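## Task

Fold the towel in half, then in half again, each fold bringing one end onto the other with edges about aligned and no extra creases. The result must lie flat, fully on the table and away from the basket, with no lumps or raised parts. Release it and move the grippers away; it must stay folded without the robot holding it.

## Robot and tools

ROBOT. Two arms, left_arm and right_arm, each with a parallel two-finger gripper. Scene frame: origin on the table surface midway between the arms, +x reaching out over the table, +z upward, left_arm on the +y side and right_arm on the -y side. The names do not mean sides of any image. Bases: left_arm at (-0.034, +0.360, 0) m, quat_wxyz (+1.000, 0, 0, -0.028); right_arm at (+0.034, -0.342, 0) m, quat_wxyz (+0.998, 0, 0, +0.058). Gripper frame: fingers point along its +z, they close and open along its y. The reported end_effector_position sits between the finger pads, roughly 1 cm short of the tips. A wrist camera mount on each gripper adds some bulk near the wrist.

ROW FORMAT (shared by execute_actions and move). One row is 14 numbers, each in [-1, 1]: left_arm dx, dy, dz, rx, ry, rz, opening, then right_arm in that same order. Both arms are always included. dx..rz are an offset, not a pose: they are expressed in that gripper's own axes and measured from its pose at the start of the action (or, for move, from the pose in the most recent result that showed one). Scale: 1.0 equals 0.6 m of translation or 180 degrees; rx, ry, rz form a single rotation vector. Opening is absolute, not an offset: +1 fully open (0.094 m), -1 closed.

execute_actions(actions): a list of actions; each action is a list of up to 15 rows, one row per control step of 1/30 s; if fewer than 15 rows are given the last one repeats to fill the action. Every row is relative to the action's starting pose, not to the preceding row. An empty list just returns state and images. Per step the commanded pose is clipped to within 70 mm and 16 degrees of the measured pose, so large offsets need several actions; after an action the arm only continues to its last clipped pose. When position and orientation conflict, position wins. Elbows cannot fully straighten.

move(target, speed, blocking): target is one 14-number row as above. Each gripper travels a straight line toward its target, taking the shorter rotation; both arms finish together. speed is the path top speed in m/s, 0.002 to 0.5, default 0.25; rotation rate is capped at twice that in rad/s. Duration is 0.5 to 10 s; longer paths stop early. Paths ignore obstacles and the other arm; grippers lag, can deviate and can exceed speed, more so with a near-straight arm. Opening is sent at the start. A faster move, or a target set deeper beyond a contact, presses harder. The result adds a move: line (done, off_target, moving, held, fault, plus any limits such as paced or held) and each gripper's distance from its target. If only one arm is named, the other finished fine. With blocking=false you get a result after 0.5 s while motion continues; you must call wait or stop before sending further actions or moves.

wait(seconds): 0 to 10; arms keep their last command, and it returns early if a running move ends. stop(): brakes a running move (needs some distance; fingers keep moving). zoom_image(camera, region): camera is cam_high, cam_left_wrist or cam_right_wrist (each 504x504); region [x0, y0, x1, y1] in pixels from the top-left, at most 504 by 504. read_manual(section): returns licence text only ("licences"). finished_scene(scene): ends the current scene, given its number; irreversible, and the goal must hold afterwards.

RESULTS. The state line gives each gripper's position (m) and quat_wxyz in the scene frame; at long reach the printed position may be somewhat off. Hand target lines show where the controller is currently driving each gripper. A pose unreachable line means the clearance check altered or blocked that arm's command. Action calls list end_effector_position at some steps; HELD marks steps where an arm's command was held back. grip_measured reports finger opening on the command scale; the last Joint positions value is the opening in metres. Gripper readings may be biased by about 1 mm. Joint torques are noisy and offset. Joint ranges (rad): waist -2.618 to 3.054, shoulder 0 to 3.142, elbow 0 to 3.142, wrist pitch -1.571 to 1.571, wrist yaw -1.571 to 1.571, wrist roll -2.094 to 2.094.

PRACTICAL NOTES. Arms tend to finish a centimetre or more low, and repeated zero offsets let them sag further; to hold a position, first command the offset back to the desired pose, then zeros, aiming higher if still low. To grip, command an opening about 0.03 below grip_measured for a firm hold, less for a gentle one; pad force tops out near 50 to 62 N and is weaker on very thin material such as cloth. The simulation runs while you compose replies, holding the last command. External tugs on held items or pushes on loose ones can occur. Motor heat: MOTOR HOT warning from 75 °C, a 10 s stop at 90 °C, and at 100 °C the arm goes limp and drops; reported as OVER-TEMPERATURE FAULT lines.

AVOID: arms colliding or pressing on each other, knocking anything off the table, dropping or slamming, and shoving hard into the table or towel. Finish with the towel released and both grippers moved away.

Each tool is called after "Request:" as a command line: name --argument value for each argument, lists and objects as JSON in quotes; but a table of rows of numbers goes row by row, as --pt "numbers of a row", without its own name.

## Session

Request:
execute_actions --actions '[]'

Scene clock: 0.00 s.
left_arm: end_effector_position=(+0.3452, +0.3380, +0.4053) grip_measured=+1.000 end_effector_quat_wxyz=(+0.706, +0.016, +0.708, -0.020) | right_arm: end_effector_position=(+0.4110, -0.3026, +0.4116) grip_measured=+1.000 end_effector_quat_wxyz=(+0.712, -0.033, +0.700, +0.038)
Joint positions: left_arm=[-0.012  1.038  1.038 -0.004 -0.017 -0.005  0.094] | right_arm=[-0.016  1.036  1.042  0.011 -0.     0.007  0.094]
Joint velocities: left_arm=[-0.017  0.007 -0.007  0.022 -0.066 -0.007  0.   ] | right_arm=[ 0.007  0.002  0.002 -0.022  0.007  0.066  0.   ]
Joint torques (N m, as the arm reports them, + toward a larger angle): no reading
Hand target (left_arm): +0.342, +0.338, +0.412; +0.711, +0.016, +0.703, -0.021
Hand target (right_arm): +0.409, -0.303, +0.413; +0.712, -0.033, +0.700, +0.038

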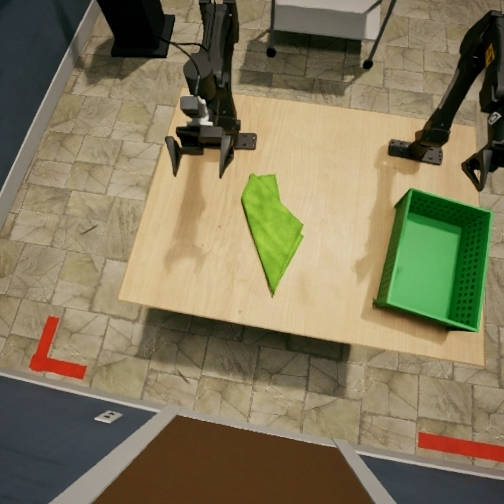

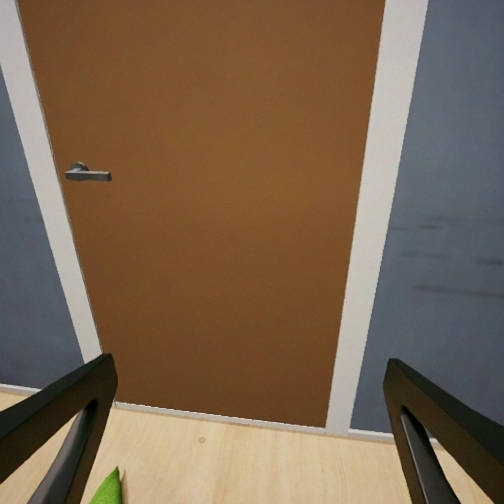

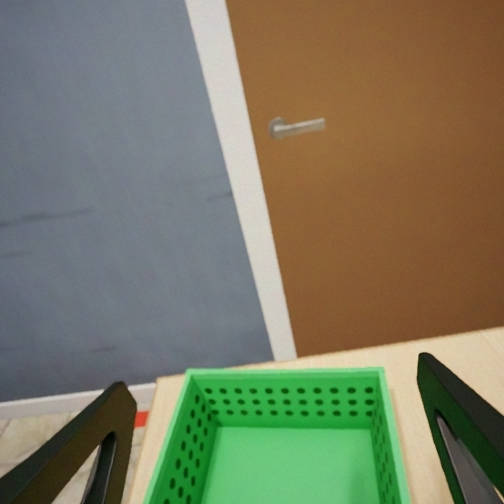

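Request:
zoom_image --camera "cam_high" --region '[170, 130, 370, 330]'

Region (170, 130, 370, 330) of cam_high's 504x504 image, scaled by 2.520, with more detail than that image has.

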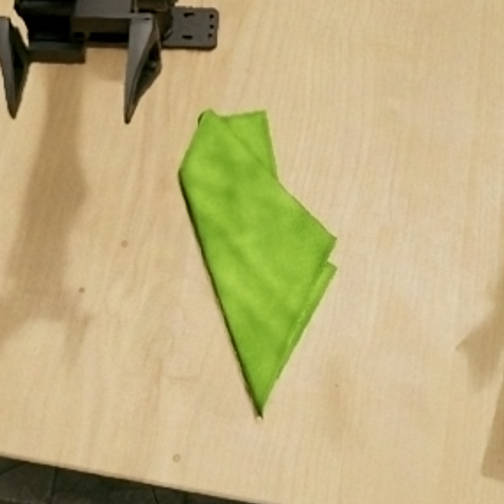

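Request:
move --target '[0.475,-0.6,-0.075,0,0.5,0,1, 0.485,0.22,0.065,0,0.5,0,1]' --speed 0.4

Scene clock: 26.50 s.
left_arm: end_effector_position=(+0.2796, -0.0149, +0.1133) grip_measured=+1.000 end_effector_quat_wxyz=(+0.036, +0.033, +0.998, -0.027) | right_arm: end_effector_position=(+0.4406, -0.1734, +0.1163) grip_measured=+1.000 end_effector_quat_wxyz=(+0.006, -0.044, +0.999, -0.002)
Joint positions: left_arm=[-0.827  2.475  2.552 -1.561 -0.018 -0.816  0.094] | right_arm=[ 0.277  2.265  2.196 -1.492  0.009  0.305  0.094]
Joint velocities: left_arm=[-0.017  0.002 -0.002  0.022  0.051 -0.007  0.   ] | right_arm=[ 0.002 -0.017 -0.017 -0.051 -0.037 -0.007  0.   ]
Joint torques (N m, as the arm reports them, + toward a larger angle): left_arm=[ -0.42 -14.22   9.21   0.28   0.03  -0.09] | right_arm=[  0.72 -10.05   7.44   0.08  -0.06   0.08]
Hand target (left_arm): +0.278, -0.017, +0.124; +0.042, +0.031, +0.998, -0.035
Hand target (right_arm): +0.441, -0.166, +0.120; +0.008, -0.047, +0.999, +0.003
Off the commanded pose (left_arm): 0.011 m, 5 deg.
Off the commanded pose (right_arm): 0.010 m, 1 deg.
joint sent to its limit (left arm) — the command would take joint 4 (wrist pitch) past its lower limit, so that joint was sent only as far as its limit.
move: off_target (left_arm)

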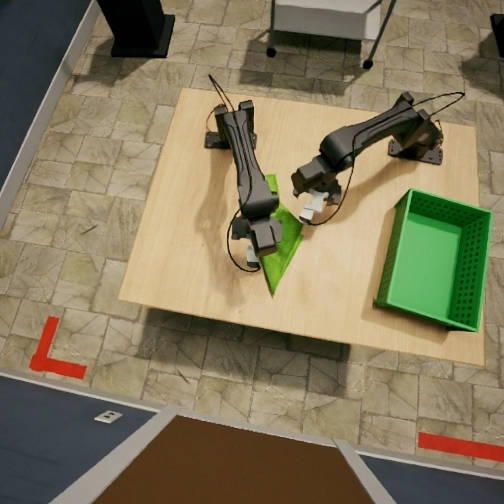

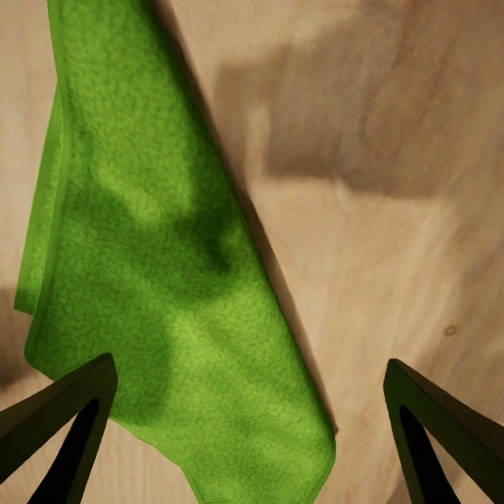

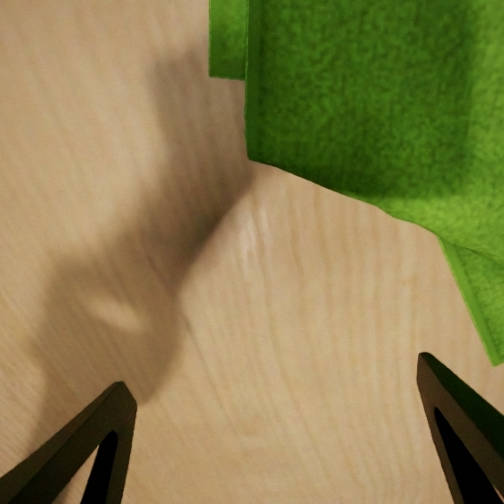

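Request:
wait --seconds 0.5

Scene clock: 35.07 s.
left_arm: end_effector_position=(+0.2794, -0.0149, +0.1133) grip_measured=+1.000 end_effector_quat_wxyz=(+0.035, +0.033, +0.998, -0.027) | right_arm: end_effector_position=(+0.4403, -0.1735, +0.1163) grip_measured=+1.000 end_effector_quat_wxyz=(+0.006, -0.044, +0.999, -0.002)
Joint positions: left_arm=[-0.827  2.475  2.552 -1.562 -0.017 -0.817  0.094] | right_arm=[ 0.277  2.265  2.196 -1.494  0.008  0.305  0.094]
Joint velocities: left_arm=[-0.012 -0.012  0.002  0.007 -0.081  0.037  0.   ] | right_arm=[ 0.002 -0.002  0.002 -0.066  0.051 -0.095  0.   ]
Joint torques (N m, as the arm reports them, + toward a larger angle): left_arm=[ -0.49 -14.05   9.29   0.29   0.01  -0.08] | right_arm=[ 0.72 -9.98  7.45  0.11 -0.05  0.05]
Hand target (left_arm): +0.278, -0.017, +0.124; +0.042, +0.031, +0.998, -0.035
Hand target (right_arm): +0.441, -0.166, +0.120; +0.008, -0.047, +0.999, +0.003
Off the commanded pose (left_arm): 0.011 m, 5 deg.
Off the commanded pose (right_arm): 0.010 m, 1 deg.
wait: 0.50 s; at rest from the start

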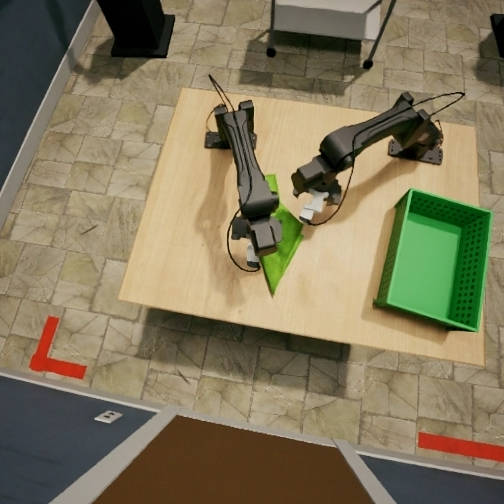

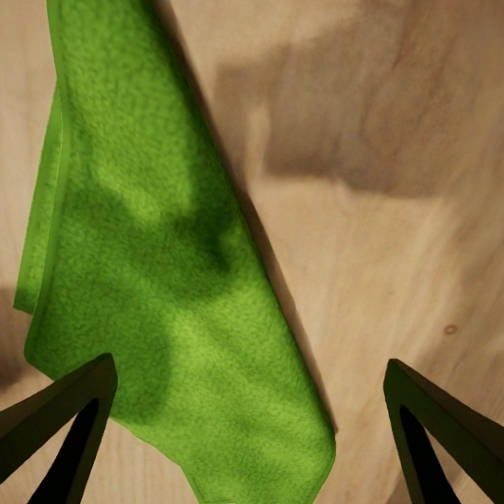

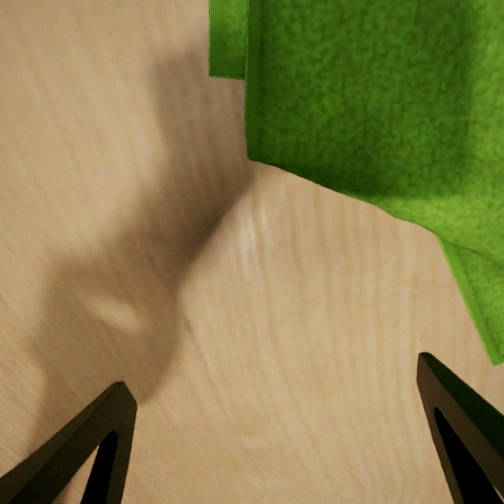

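Request:
move --target '[0.13,0.36,-0.15,0,0,0,1, 0.067,0.238,0.11,0,0,0,0.2]' --speed 0.3

Scene clock: 46.83 s.
left_arm: end_effector_position=(+0.2141, +0.2094, +0.1823) grip_measured=+1.000 end_effector_quat_wxyz=(+0.036, +0.029, +0.999, -0.025) | right_arm: end_effector_position=(+0.3792, -0.0391, +0.0474) grip_measured=+0.203 end_effector_quat_wxyz=(-0.005, -0.050, +0.999, -0.008)
Joint positions: left_arm=[-0.488  1.572  1.52  -1.431  0.008 -0.486  0.094] | right_arm=[ 0.603  2.381  2.122 -1.33   0.006  0.621  0.057]
Joint velocities: left_arm=[-0.012 -0.027  0.002 -0.051  0.007  0.022  0.   ] | right_arm=[-0.007  0.007 -0.022 -0.007 -0.022 -0.037 -0.   ]
Joint torques (N m, as the arm reports them, + toward a larger angle): left_arm=[ 0.32 -6.82  5.93  0.34  0.05  0.06] | right_arm=[ -0.17 -10.94   7.14   0.25   0.02   0.09]
Hand target (left_arm): +0.210, +0.212, +0.182; +0.033, +0.033, +0.999, -0.025
Hand target (right_arm): +0.386, -0.035, +0.049; +0.004, -0.044, +0.999, +0.000
Off the commanded pose (left_arm): 0.006 m, 0 deg.
Off the commanded pose (right_arm): 0.010 m, 2 deg.
move: done

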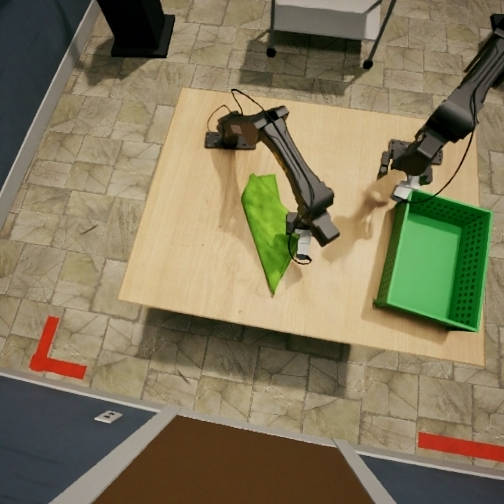

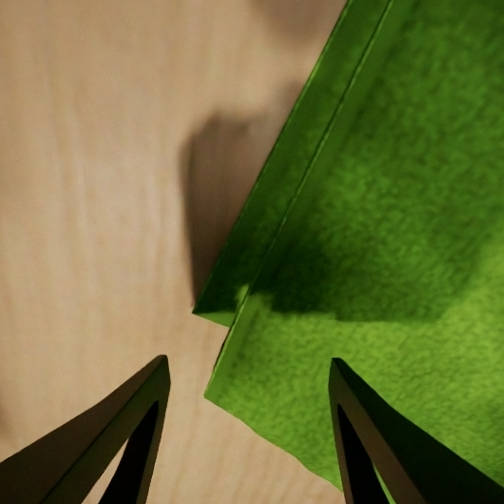

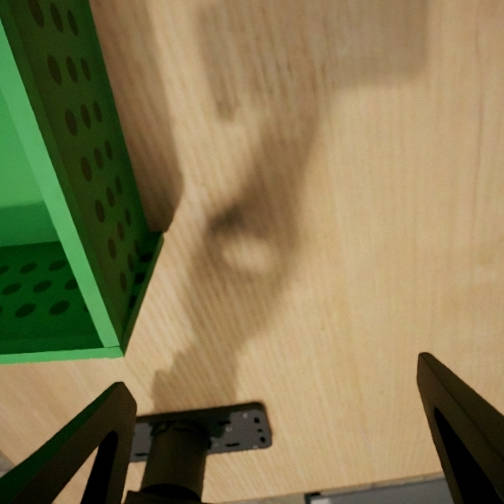

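Request:
move --target '[0,0,0,0,0,0,1, 0.03,0,0.05,0,0,0,0.2]' --speed 0.1

Scene clock: 51.37 s.
left_arm: end_effector_position=(+0.2141, +0.2094, +0.1823) grip_measured=+1.000 end_effector_quat_wxyz=(+0.036, +0.031, +0.999, -0.025) | right_arm: end_effector_position=(+0.3654, -0.0457, +0.0213) grip_measured=+0.203 end_effector_quat_wxyz=(-0.007, -0.047, +0.999, -0.012)
Joint positions: left_arm=[-0.488  1.572  1.52  -1.431  0.008 -0.484  0.094] | right_arm=[ 0.614  2.331  1.931 -1.198  0.01   0.637  0.056]
Joint velocities: left_arm=[ 0.002  0.012  0.032 -0.007  0.022  0.022  0.   ] | right_arm=[-0.007 -0.002 -0.007  0.037  0.007  0.051  0.001]
Joint torques (N m, as the arm reports them, + toward a larger angle): left_arm=[-0.06 -5.92  7.16  0.4   0.04 -0.03] | right_arm=[  0.76 -11.59   3.04   0.37  -0.03   0.06]
Hand target (left_arm): +0.214, +0.209, +0.182; +0.036, +0.029, +0.999, -0.025
Hand target (right_arm): +0.361, -0.042, +0.018; -0.006, -0.049, +0.999, -0.008
Off the commanded pose (left_arm): 0.000 m, 0 deg.
Off the commanded pose (right_arm): 0.007 m, 1 deg.
move: done

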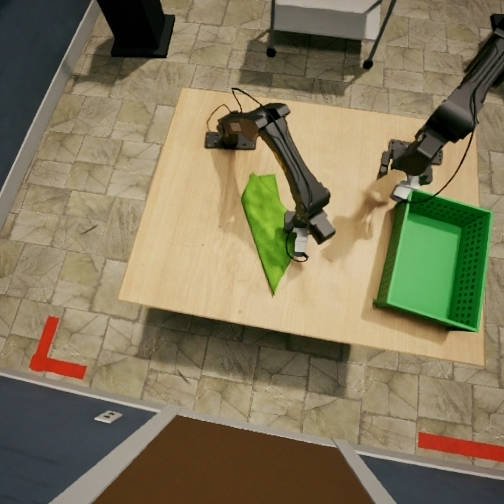

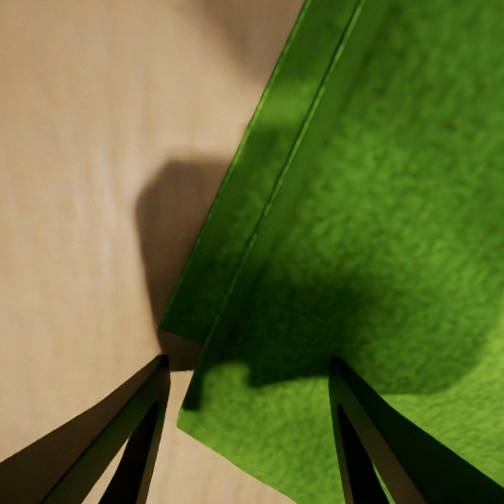

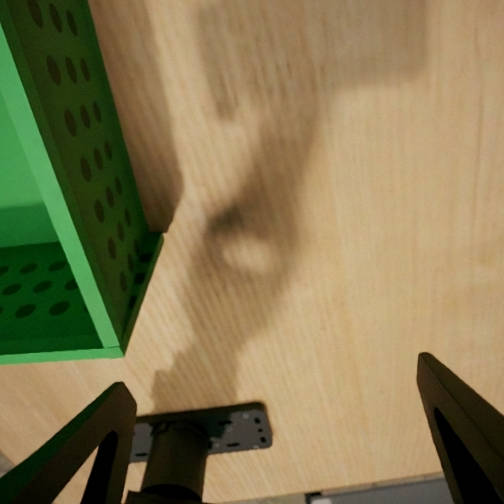

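Request:
execute_actions --actions '[[[0,0,0,0,0,0,1, 0.018,0.02,-0.02,0,0,0,0.2]],[[0,0,0,0,0,0,1, 0,0,0.025,0,0,0,0.2]],[[0,0,0,0,0,0,1, 0,0,0.003,0,0,0,-1]],[[0,0,0,0,0,0,1, 0,0,0,0,0,0,-1]],[[0,0,0,0,0,0,1, 0,0,-0.08,0,0,0,-1]]]'

Scene clock: 62.83 s.
left_arm: end_effector_position=(+0.2141, +0.2094, +0.1823) grip_measured=+1.000 end_effector_quat_wxyz=(+0.036, +0.031, +0.999, -0.025) | right_arm: end_effector_position=(+0.3530, -0.0422, +0.0590) grip_measured=-0.964 end_effector_quat_wxyz=(-0.018, -0.048, +0.998, -0.029)
Joint positions: left_arm=[-0.488  1.572  1.52  -1.431  0.008 -0.484  0.094] | right_arm=[ 0.644  2.328  2.074 -1.382  0.022  0.666  0.002]
Joint velocities: left_arm=[-0.012 -0.002 -0.017 -0.022  0.037 -0.022  0.   ] | right_arm=[-0.012  0.007 -0.002 -0.066  0.022 -0.022 -0.   ]
Joint torques (N m, as the arm reports them, + toward a larger angle): left_arm=[ 0.02 -5.9   7.12  0.39  0.03  0.  ] | right_arm=[  0.17 -11.09   7.19  -0.02   0.     0.04]
Hand target (left_arm): +0.214, +0.209, +0.182; +0.036, +0.031, +0.999, -0.025
Hand target (right_arm): +0.354, -0.040, +0.066; -0.014, -0.047, +0.998, -0.027
Off the commanded pose (left_arm): 0.000 m, 0 deg.
Off the commanded pose (right_arm): 0.007 m, 0 deg.
Step readings (end_effector_position; steps 1 to 15: 1st action; 16 to 30: 2nd action; 31 to 45: 3rd action; 46 to 60: 4th action; 61 to 75: 5th action):
0: left_arm (+0.2141, +0.2094, +0.1823) | right_arm (+0.3655, -0.0457, +0.0213)
1: left_arm (+0.2141, +0.2094, +0.1823) | right_arm (+0.3646, -0.0456, +0.0213)
2: left_arm (+0.2141, +0.2094, +0.1823) | right_arm (+0.3633, -0.0455, +0.0213)
4: left_arm (+0.2141, +0.2094, +0.1823) | right_arm (+0.3600, -0.0438, +0.0214)
8: left_arm (+0.2141, +0.2094, +0.1823) | right_arm (+0.3538, -0.0402, +0.0214)
15: left_arm (+0.2141, +0.2094, +0.1823) | right_arm (+0.3521, -0.0403, +0.0215)
16: left_arm (+0.2141, +0.2094, +0.1823) | right_arm (+0.3522, -0.0403, +0.0205)
17: left_arm (+0.2141, +0.2094, +0.1823) | right_arm (+0.3525, -0.0400, +0.0194)
19: left_arm (+0.2141, +0.2094, +0.1823) | right_arm (+0.3522, -0.0402, +0.0182)
23: left_arm (+0.2141, +0.2094, +0.1823) | right_arm (+0.3525, -0.0399, +0.0181)
30: left_arm (+0.2141, +0.2094, +0.1823) | right_arm (+0.3525, -0.0399, +0.0181)
31: left_arm (+0.2141, +0.2094, +0.1823) | right_arm (+0.3524, -0.0405, +0.0182)
32: left_arm (+0.2141, +0.2094, +0.1823) | right_arm (+0.3521, -0.0416, +0.0182)
34: left_arm (+0.2141, +0.2094, +0.1823) | right_arm (+0.3524, -0.0425, +0.0183)
38: left_arm (+0.2141, +0.2094, +0.1823) | right_arm (+0.3521, -0.0430, +0.0183)
45: left_arm (+0.2141, +0.2094, +0.1823) | right_arm (+0.3521, -0.0430, +0.0183)
46: left_arm (+0.2141, +0.2094, +0.1823) | right_arm (+0.3520, -0.0430, +0.0183)
47: left_arm (+0.2141, +0.2094, +0.1823) | right_arm (+0.3520, -0.0431, +0.0183)
49: left_arm (+0.2141, +0.2094, +0.1823) | right_arm (+0.3520, -0.0431, +0.0183)
53: left_arm (+0.2141, +0.2094, +0.1823) | right_arm (+0.3520, -0.0431, +0.0183)
60: left_arm (+0.2141, +0.2094, +0.1823) | right_arm (+0.3520, -0.0431, +0.0183)
61: left_arm (+0.2141, +0.2094, +0.1823) | right_arm (+0.3520, -0.0432, +0.0227)
62: left_arm (+0.2141, +0.2094, +0.1823) | right_arm (+0.3520, -0.0431, +0.0279)
64: left_arm (+0.2141, +0.2094, +0.1823) | right_arm (+0.3553, -0.0400, +0.0418)
68: left_arm (+0.2141, +0.2094, +0.1823) | right_arm (+0.3590, -0.0365, +0.0578)
75: end_effector_position above

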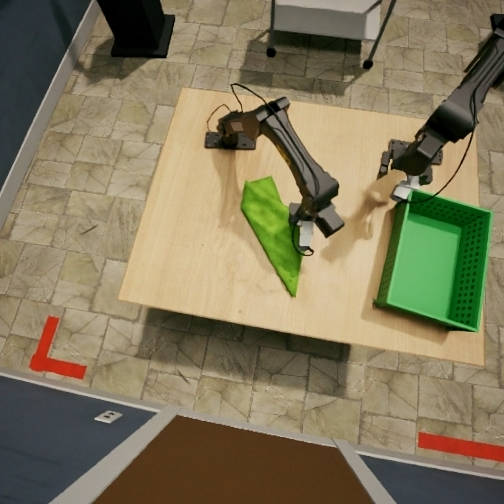

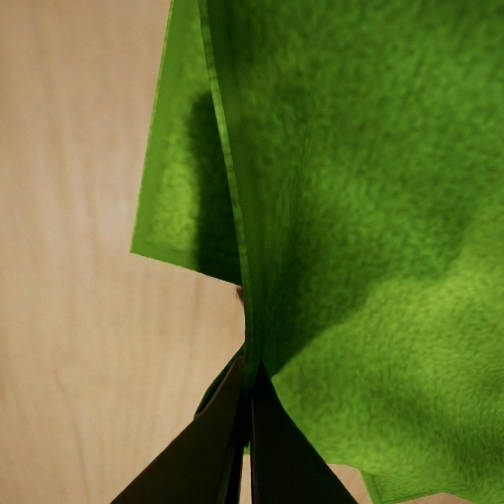

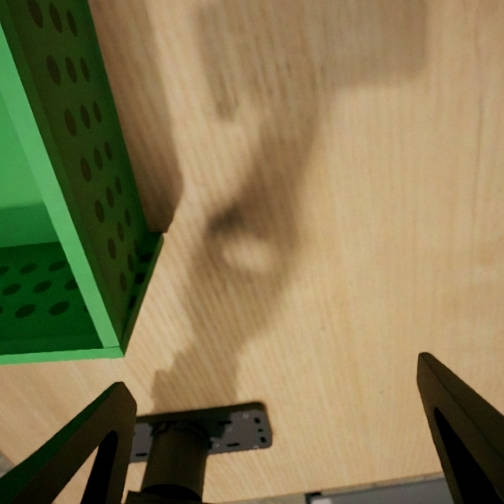

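Request:
move --target '[0,0,0,0,0,0,-1, -0.05,-0.15,-0.1,0,0,0,-1]' --speed 0.15

Scene clock: 69.67 s.
left_arm: end_effector_position=(+0.2141, +0.2094, +0.1823) grip_measured=-0.990 end_effector_quat_wxyz=(+0.036, +0.031, +0.999, -0.025) | right_arm: end_effector_position=(+0.3905, -0.1237, +0.1079) grip_measured=-0.964 end_effector_quat_wxyz=(-0.030, -0.045, +0.998, -0.032)
Joint positions: left_arm=[-0.488  1.572  1.52  -1.431  0.008 -0.484  0.   ] | right_arm=[ 0.441  2.262  2.155 -1.547  0.026  0.468  0.002]
Joint velocities: left_arm=[-0.007 -0.017 -0.007 -0.11  -0.051 -0.022 -0.001] | right_arm=[-0.012 -0.017 -0.046 -0.022  0.037 -0.095 -0.   ]
Joint torques (N m, as the arm reports them, + toward a larger angle): left_arm=[-0.06 -5.95  7.1   0.4   0.    0.01] | right_arm=[ -0.18 -11.86   7.07  -0.09   0.16  -0.04]
Hand target (left_arm): +0.214, +0.209, +0.182; +0.036, +0.031, +0.999, -0.025
Hand target (right_arm): +0.394, -0.125, +0.123; -0.012, -0.047, +0.998, -0.028
Off the commanded pose (left_arm): 0.000 m, 0 deg.
Off the commanded pose (right_arm): 0.015 m, 1 deg.
joint sent to its limit (right arm) — the command would take joint 4 (wrist pitch) past its lower limit, so that joint was sent only as far as its limit.
move: off_target (right_arm)

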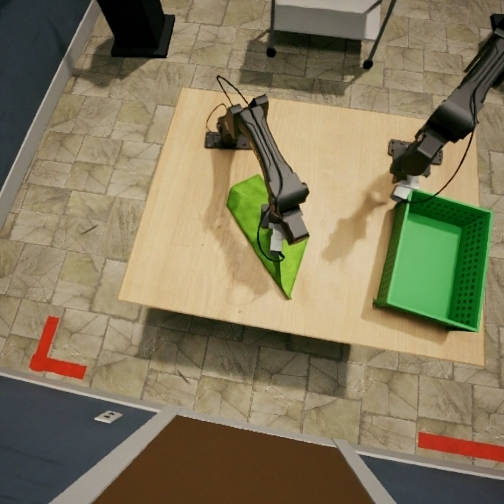

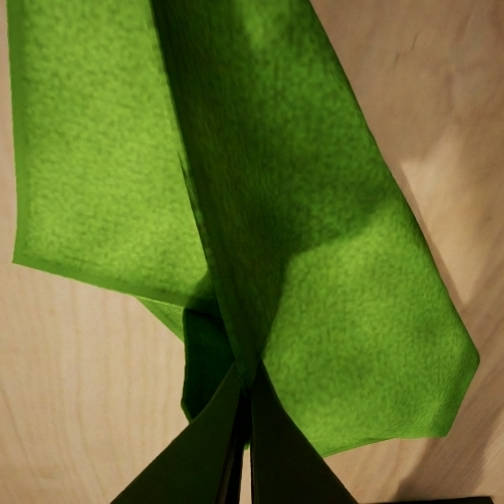

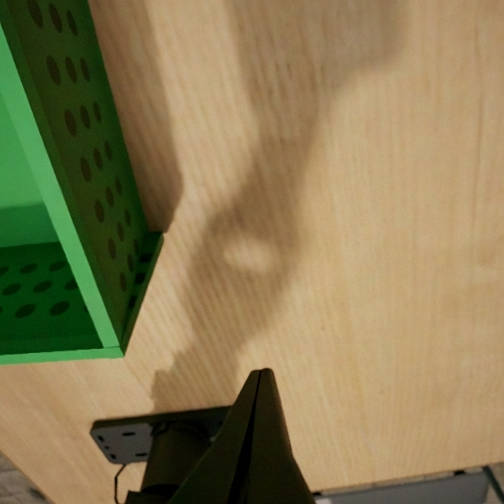

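Working. Continue over to about (0.45,-0.33) and down.

Request:
move --target '[0,0,0,0,0,0,-1, -0.06,-0.22,0,0,0,0,-1]' --speed 0.15

Request:
move --target '[0,0,0,0,0,0,-1, -0.03,-0.14,0.1,0,0,0,-1]' --speed 0.15

Scene clock: 77.33 s.
left_arm: end_effector_position=(+0.2141, +0.2094, +0.1823) grip_measured=-0.990 end_effector_quat_wxyz=(+0.036, +0.031, +0.999, -0.025) | right_arm: end_effector_position=(+0.4358, -0.2513, +0.1066) grip_measured=-0.964 end_effector_quat_wxyz=(-0.043, -0.041, +0.998, -0.032)
Joint positions: left_arm=[-0.488  1.572  1.52  -1.431  0.008 -0.484  0.   ] | right_arm=[ 0.122  2.246  2.121 -1.542  0.046  0.158  0.002]
Joint velocities: left_arm=[ 0.002 -0.002 -0.017 -0.007 -0.037 -0.037 -0.001] | right_arm=[-0.007 -0.002 -0.022  0.081  0.007  0.022  0.   ]
Joint torques (N m, as the arm reports them, + toward a larger angle): left_arm=[-0.1  -5.98  7.15  0.4   0.02 -0.02] | right_arm=[  0.16 -11.16   5.98   0.05   0.12  -0.02]
Hand target (left_arm): +0.214, +0.209, +0.182; +0.036, +0.031, +0.999, -0.025
Hand target (right_arm): +0.439, -0.252, +0.114; -0.029, -0.045, +0.998, -0.034
Off the commanded pose (left_arm): 0.000 m, 0 deg.
Off the commanded pose (right_arm): 0.008 m, 2 deg.
move: done

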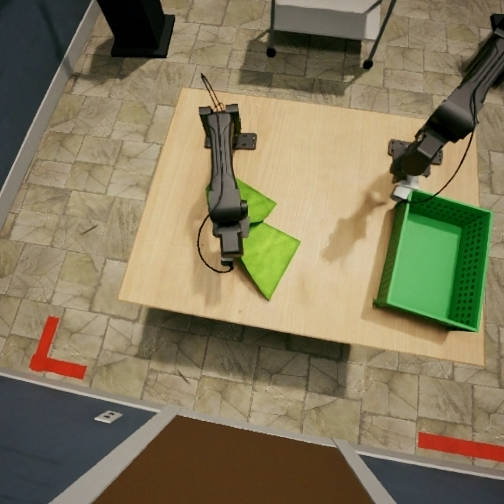

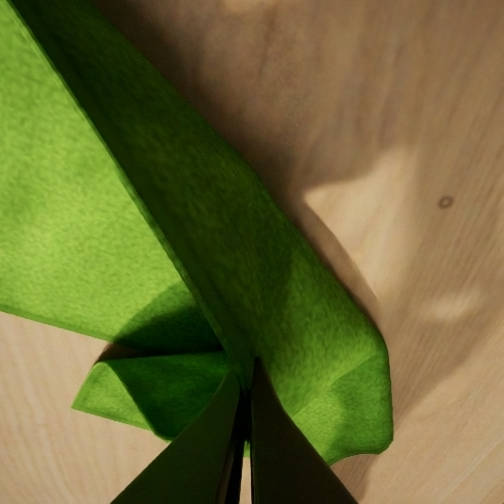

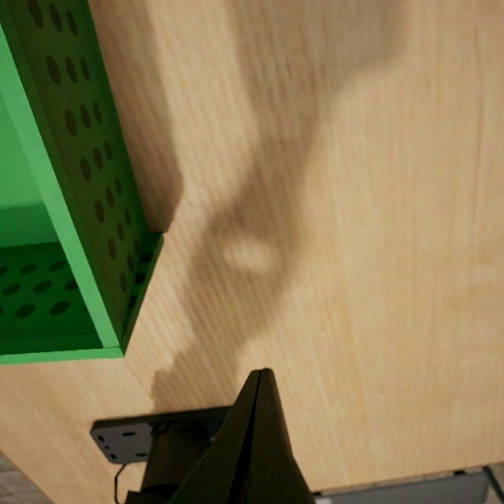

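Scene clock: 78.57 s.
left_arm: end_effector_position=(+0.2141, +0.2094, +0.1823) grip_measured=-0.990 end_effector_quat_wxyz=(+0.036, +0.031, +0.999, -0.025) | right_arm: end_effector_position=(+0.4591, -0.3348, +0.0634) grip_measured=-0.964 end_effector_quat_wxyz=(-0.029, -0.038, +0.998, -0.029)
Joint positions: left_arm=[-0.488  1.572  1.52  -1.431  0.008 -0.484  0.   ] | right_arm=[-0.079  2.258  1.972 -1.343  0.057 -0.038  0.002]
Joint velocities: left_arm=[ 0.002  0.002  0.002 -0.066 -0.037  0.007 -0.001] | right_arm=[-0.012 -0.002 -0.022 -0.051 -0.066 -0.066 -0.   ]
Joint torques (N m, as the arm reports them, + toward a larger angle): left_arm=[-0.05 -5.9   7.11  0.41  0.01  0.  ] | right_arm=[-0.06 -9.35  3.78  0.21  0.15 -0.04]
Hand target (left_arm): +0.214, +0.209, +0.182; +0.036, +0.031, +0.999, -0.025
Hand target (right_arm): +0.456, -0.338, +0.051; -0.042, -0.041, +0.998, -0.034
Off the commanded pose (left_arm): 0.000 m, 0 deg.
Off the commanded pose (right_arm): 0.014 m, 2 deg.
move: off_target (right_arm)

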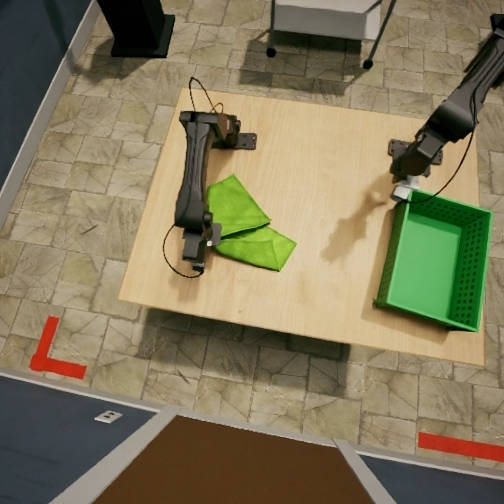

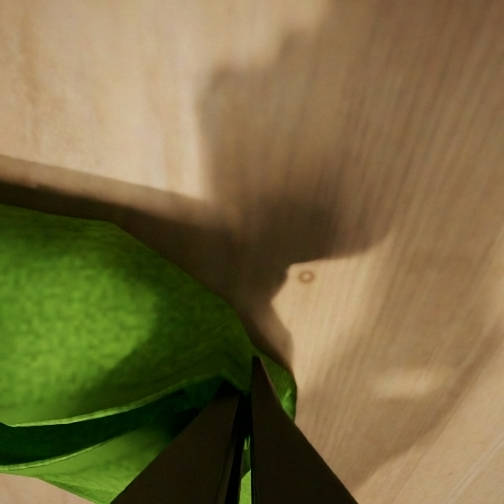

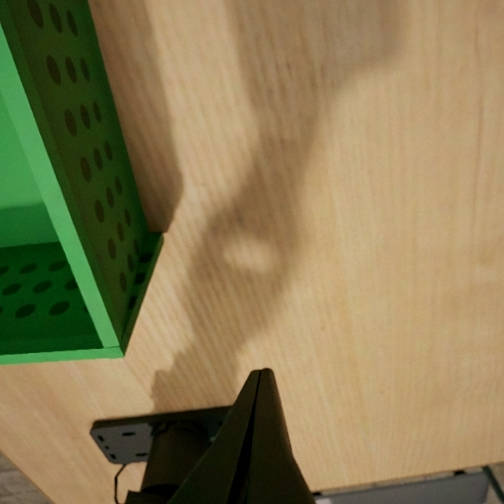

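Request:
move --target '[0,0,0,0,0,0,-1, 0.35,-0.15,-0.15,0,0,0,1]'

Request:
zoom_image --camera "cam_high" --region '[150, 130, 350, 330]'

Scene clock: 85.53 s.
left_arm: end_effector_position=(+0.2141, +0.2094, +0.1823) grip_measured=-0.990 end_effector_quat_wxyz=(+0.036, +0.031, +0.999, -0.025) | right_arm: end_effector_position=(+0.2731, -0.4364, +0.1742) grip_measured=+1.000 end_effector_quat_wxyz=(-0.020, -0.038, +0.999, -0.032)
Joint positions: left_arm=[-0.488  1.572  1.52  -1.431  0.008 -0.484  0.   ] | right_arm=[-0.447  1.537  1.455 -1.502  0.075 -0.406  0.094]
Joint velocities: left_arm=[-0.007 -0.007 -0.007 -0.007  0.037  0.022 -0.   ] | right_arm=[-0.007  0.007 -0.027 -0.022  0.022 -0.022  0.   ]
Joint torques (N m, as the arm reports them, + toward a larger angle): left_arm=[-0.03 -5.98  7.2   0.42  0.07 -0.01] | right_arm=[-0.48 -6.18  3.62  0.06  0.1  -0.03]
Hand target (left_arm): +0.214, +0.209, +0.182; +0.036, +0.031, +0.999, -0.025
Hand target (right_arm): +0.264, -0.436, +0.172; -0.030, -0.038, +0.998, -0.032
Off the commanded pose (left_arm): 0.000 m, 0 deg.
Off the commanded pose (right_arm): 0.012 m, 1 deg.
move: off_target (right_arm)

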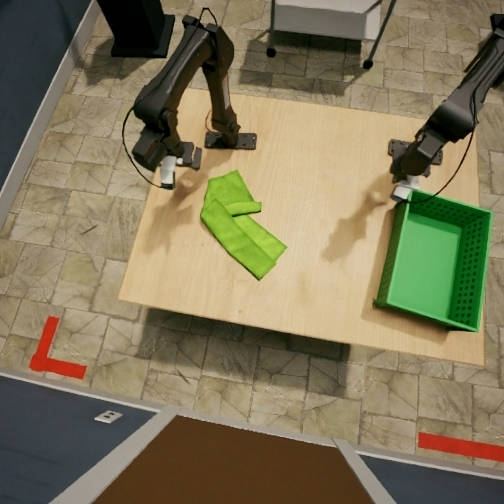

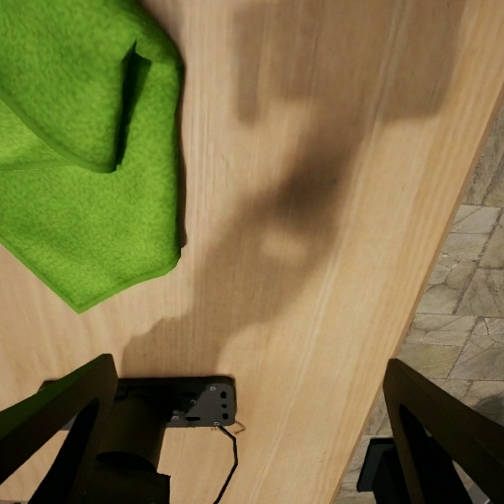

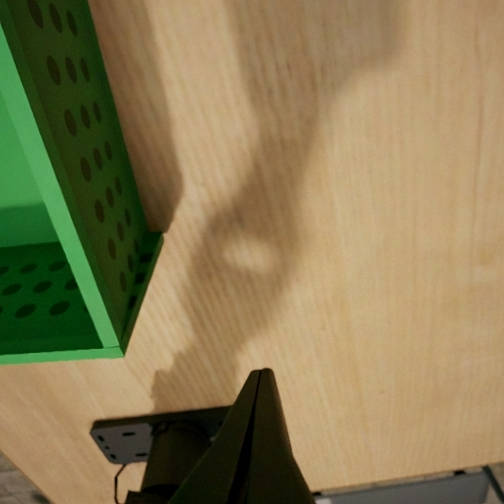

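Region (150, 130, 350, 330) of cam_high's 504x504 image, scaled by 2.520, with more detail than that image has.

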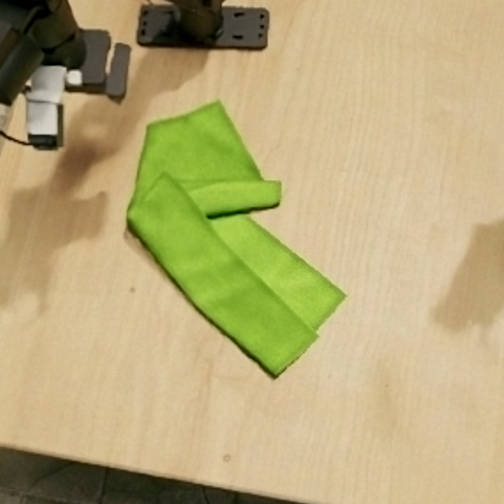

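Request:
move --target '[0,0,0,0,0,0,1, -0.328,0.54,0.19,0,0,0,0.2]' --speed 0.3

Scene clock: 101.33 s.
left_arm: end_effector_position=(+0.2141, +0.2094, +0.1823) grip_measured=+1.000 end_effector_quat_wxyz=(+0.036, +0.031, +0.999, -0.025) | right_arm: end_effector_position=(+0.4334, -0.1044, +0.0333) grip_measured=+0.203 end_effector_quat_wxyz=(-0.019, -0.043, +0.999, -0.027)
Joint positions: left_arm=[-0.488  1.572  1.52  -1.431  0.008 -0.484  0.094] | right_arm=[ 0.428  2.472  2.227 -1.386  0.028  0.46   0.057]
Joint velocities: left_arm=[ 0.002 -0.022 -0.012  0.037  0.081 -0.037  0.   ] | right_arm=[ 0.017  0.002 -0.012 -0.007  0.037 -0.051 -0.001]
Joint torques (N m, as the arm reports them, + toward a larger angle): left_arm=[-0.05 -5.86  7.14  0.39  0.06  0.  ] | right_arm=[ -0.13 -10.57   7.61   0.02   0.02   0.08]
Hand target (left_arm): +0.214, +0.209, +0.182; +0.036, +0.031, +0.999, -0.025
Hand target (right_arm): +0.436, -0.103, +0.033; -0.020, -0.038, +0.999, -0.025
Off the commanded pose (left_arm): 0.000 m, 0 deg.
Off the commanded pose (right_arm): 0.007 m, 1 deg.
move: done

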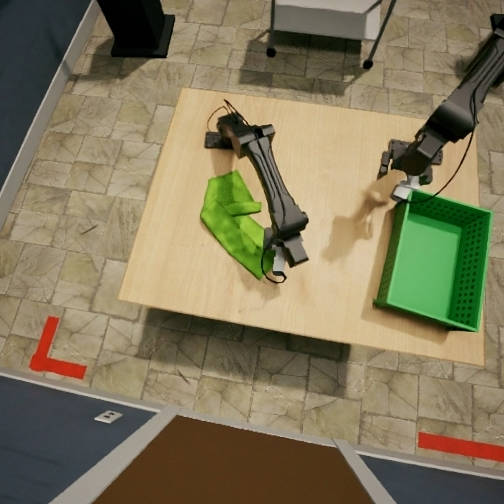

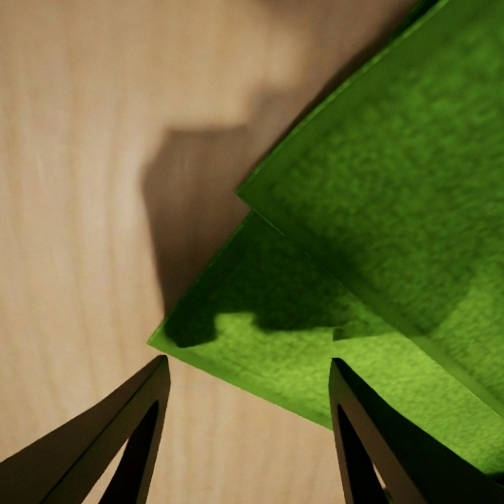

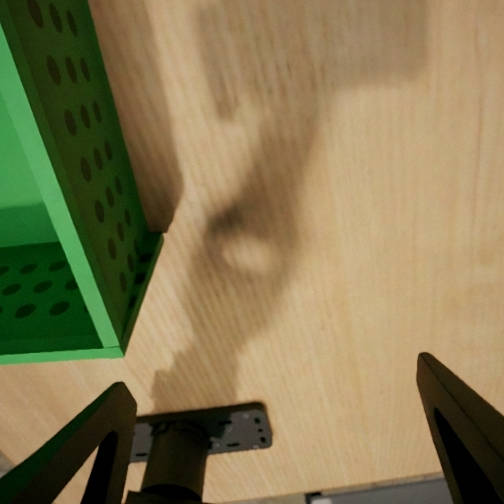

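Shift +y 2 cm, down, close, lift.

Request:
execute_actions --actions '[[[0,0,0,0,0,0,1, -0.005,0.033,-0.005,0,0,0,0.2]],[[0,0,0,0,0,0,1, 0,0,0.035,0,0,0,0.2]],[[0,0,0,0,0,0,1, 0,0,0.003,0,0,0,-1]],[[0,0,0,0,0,0,1, 0,0,0,0,0,0,-1]],[[0,0,0,0,0,0,1, 0,0,-0.06,0,0,0,-1]]]'

Request:
move --target '[0,0,0,0,0,0,1, 0.28,0.3,-0.02,0,0,0,-1]' --speed 0.15

Scene clock: 119.03 s.
left_arm: end_effector_position=(+0.2141, +0.2094, +0.1823) grip_measured=+1.000 end_effector_quat_wxyz=(+0.036, +0.031, +0.999, -0.025) | right_arm: end_effector_position=(+0.4363, -0.0863, +0.0586) grip_measured=-0.965 end_effector_quat_wxyz=(-0.010, -0.044, +0.999, -0.022)
Joint positions: left_arm=[-0.488  1.572  1.52  -1.431  0.008 -0.484  0.094] | right_arm=[ 0.458  2.533  2.441 -1.518  0.028  0.487  0.002]
Joint velocities: left_arm=[-0.017 -0.002 -0.022 -0.007 -0.007 -0.037  0.   ] | right_arm=[ 0.007 -0.007 -0.017 -0.095 -0.037 -0.022 -0.001]
Joint torques (N m, as the arm reports them, + toward a larger angle): left_arm=[-0.08 -6.03  7.17  0.4   0.02 -0.02] | right_arm=[  0.22 -10.59   7.48  -0.02   0.     0.05]
Hand target (left_arm): +0.214, +0.209, +0.182; +0.036, +0.031, +0.999, -0.025
Hand target (right_arm): +0.435, -0.086, +0.056; -0.016, -0.044, +0.999, -0.025
Off the commanded pose (left_arm): 0.000 m, 0 deg.
Off the commanded pose (right_arm): 0.003 m, 1 deg.
Step readings (end_effector_position; steps 1 to 15: 1st action; 16 to 30: 2nd action; 31 to 45: 3rd action; 46 to 60: 4th action; 61 to 75: 5th action):
0: left_arm (+0.2141, +0.2094, +0.1823) | right_arm (+0.4330, -0.1047, +0.0334)
1: left_arm (+0.2141, +0.2094, +0.1823) | right_arm (+0.4330, -0.1038, +0.0340)
2: left_arm (+0.2141, +0.2094, +0.1823) | right_arm (+0.4351, -0.1013, +0.0350)
4: left_arm (+0.2141, +0.2094, +0.1823) | right_arm (+0.4391, -0.0947, +0.0363)
8: left_arm (+0.2141, +0.2094, +0.1823) | right_arm (+0.4378, -0.0869, +0.0376)
15: left_arm (+0.2141, +0.2094, +0.1823) | right_arm (+0.4348, -0.0873, +0.0369)
16: left_arm (+0.2141, +0.2094, +0.1823) | right_arm (+0.4346, -0.0874, +0.0347)
17: left_arm (+0.2141, +0.2094, +0.1823) | right_arm (+0.4341, -0.0877, +0.0319)
19: left_arm (+0.2141, +0.2094, +0.1823) | right_arm (+0.4318, -0.0892, +0.0246)
23: left_arm (+0.2141, +0.2094, +0.1823) | right_arm (+0.4314, -0.0895, +0.0200)
30: left_arm (+0.2141, +0.2094, +0.1823) | right_arm (+0.4339, -0.0878, +0.0199)
31: left_arm (+0.2141, +0.2094, +0.1823) | right_arm (+0.4340, -0.0877, +0.0198)
32: left_arm (+0.2141, +0.2094, +0.1823) | right_arm (+0.4340, -0.0877, +0.0198)
34: left_arm (+0.2141, +0.2094, +0.1823) | right_arm (+0.4340, -0.0877, +0.0198)
38: left_arm (+0.2141, +0.2094, +0.1823) | right_arm (+0.4340, -0.0877, +0.0198)
45: left_arm (+0.2141, +0.2094, +0.1823) | right_arm (+0.4340, -0.0877, +0.0198)
46: left_arm (+0.2141, +0.2094, +0.1823) | right_arm (+0.4340, -0.0877, +0.0198)
47: left_arm (+0.2141, +0.2094, +0.1823) | right_arm (+0.4340, -0.0877, +0.0198)
49: left_arm (+0.2141, +0.2094, +0.1823) | right_arm (+0.4340, -0.0877, +0.0198)
53: left_arm (+0.2141, +0.2094, +0.1823) | right_arm (+0.4340, -0.0877, +0.0198)
60: left_arm (+0.2141, +0.2094, +0.1823) | right_arm (+0.4340, -0.0877, +0.0198)
61: left_arm (+0.2141, +0.2094, +0.1823) | right_arm (+0.4340, -0.0877, +0.0230)
62: left_arm (+0.2141, +0.2094, +0.1823) | right_arm (+0.4344, -0.0875, +0.0268)
64: left_arm (+0.2141, +0.2094, +0.1823) | right_arm (+0.4372, -0.0857, +0.0384)
68: left_arm (+0.2141, +0.2094, +0.1823) | right_arm (+0.4414, -0.0829, +0.0551)
75: end_effector_position above

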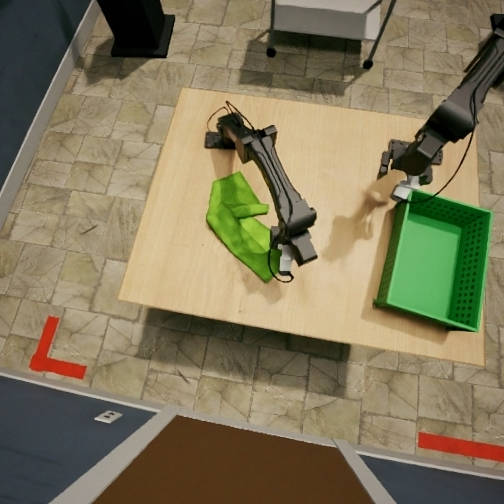

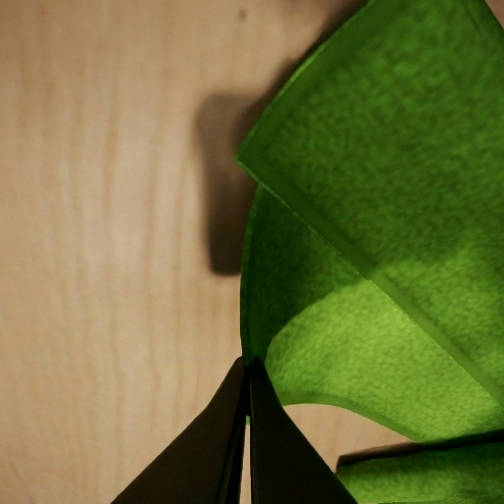

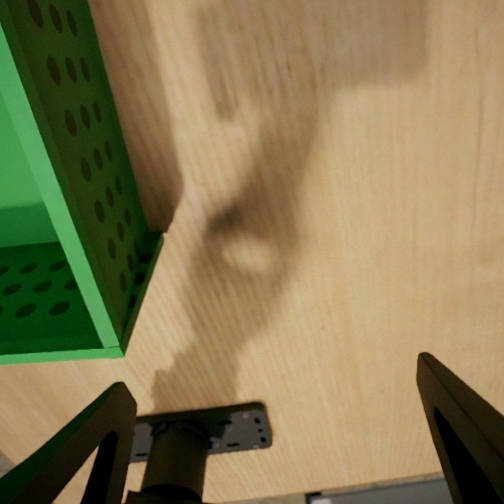

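Scene clock: 121.23 s.
left_arm: end_effector_position=(+0.2144, +0.2125, +0.1822) grip_measured=+1.000 end_effector_quat_wxyz=(+0.037, +0.025, +0.999, -0.018) | right_arm: end_effector_position=(+0.2522, +0.0764, +0.0738) grip_measured=-0.965 end_effector_quat_wxyz=(-0.008, -0.046, +0.999, -0.013)
Joint positions: left_arm=[-0.487  1.572  1.52  -1.436 -0.005 -0.493  0.094] | right_arm=[ 0.971  2.497  2.435 -1.54  -0.001  0.995  0.002]
Joint velocities: left_arm=[ 0.002  0.022  0.012  0.037 -0.022  0.066  0.   ] | right_arm=[-0.012  0.007  0.007 -0.081 -0.022 -0.022 -0.   ]
Joint torques (N m, as the arm reports them, + toward a larger angle): left_arm=[-0.09 -5.95  7.17  0.44  0.13  0.12] | right_arm=[ 0.13 -9.85  7.21  0.01 -0.04  0.1 ]
Hand target (left_arm): +0.214, +0.209, +0.182; +0.036, +0.031, +0.999, -0.025
Hand target (right_arm): +0.251, +0.078, +0.068; -0.013, -0.044, +0.999, -0.018
Off the commanded pose (left_arm): 0.003 m, 1 deg.
Off the commanded pose (right_arm): 0.008 m, 1 deg.
move: done

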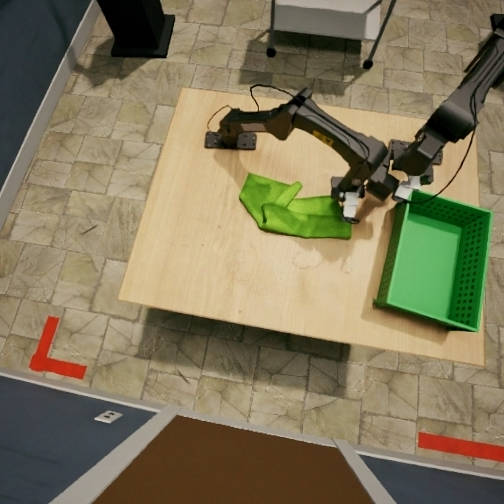

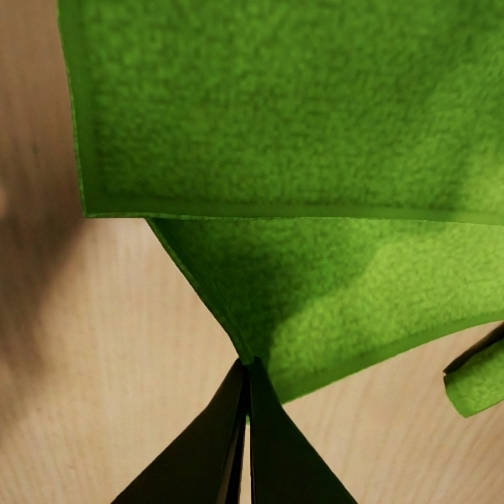

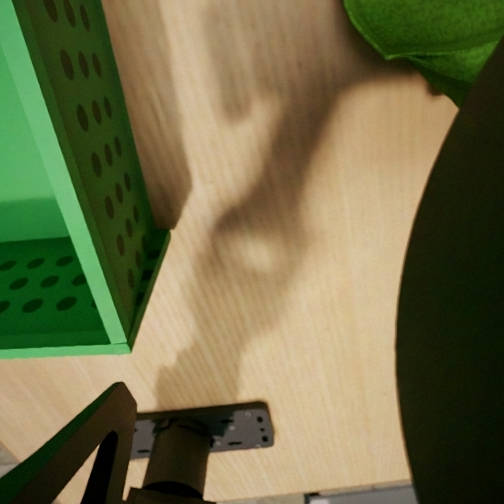

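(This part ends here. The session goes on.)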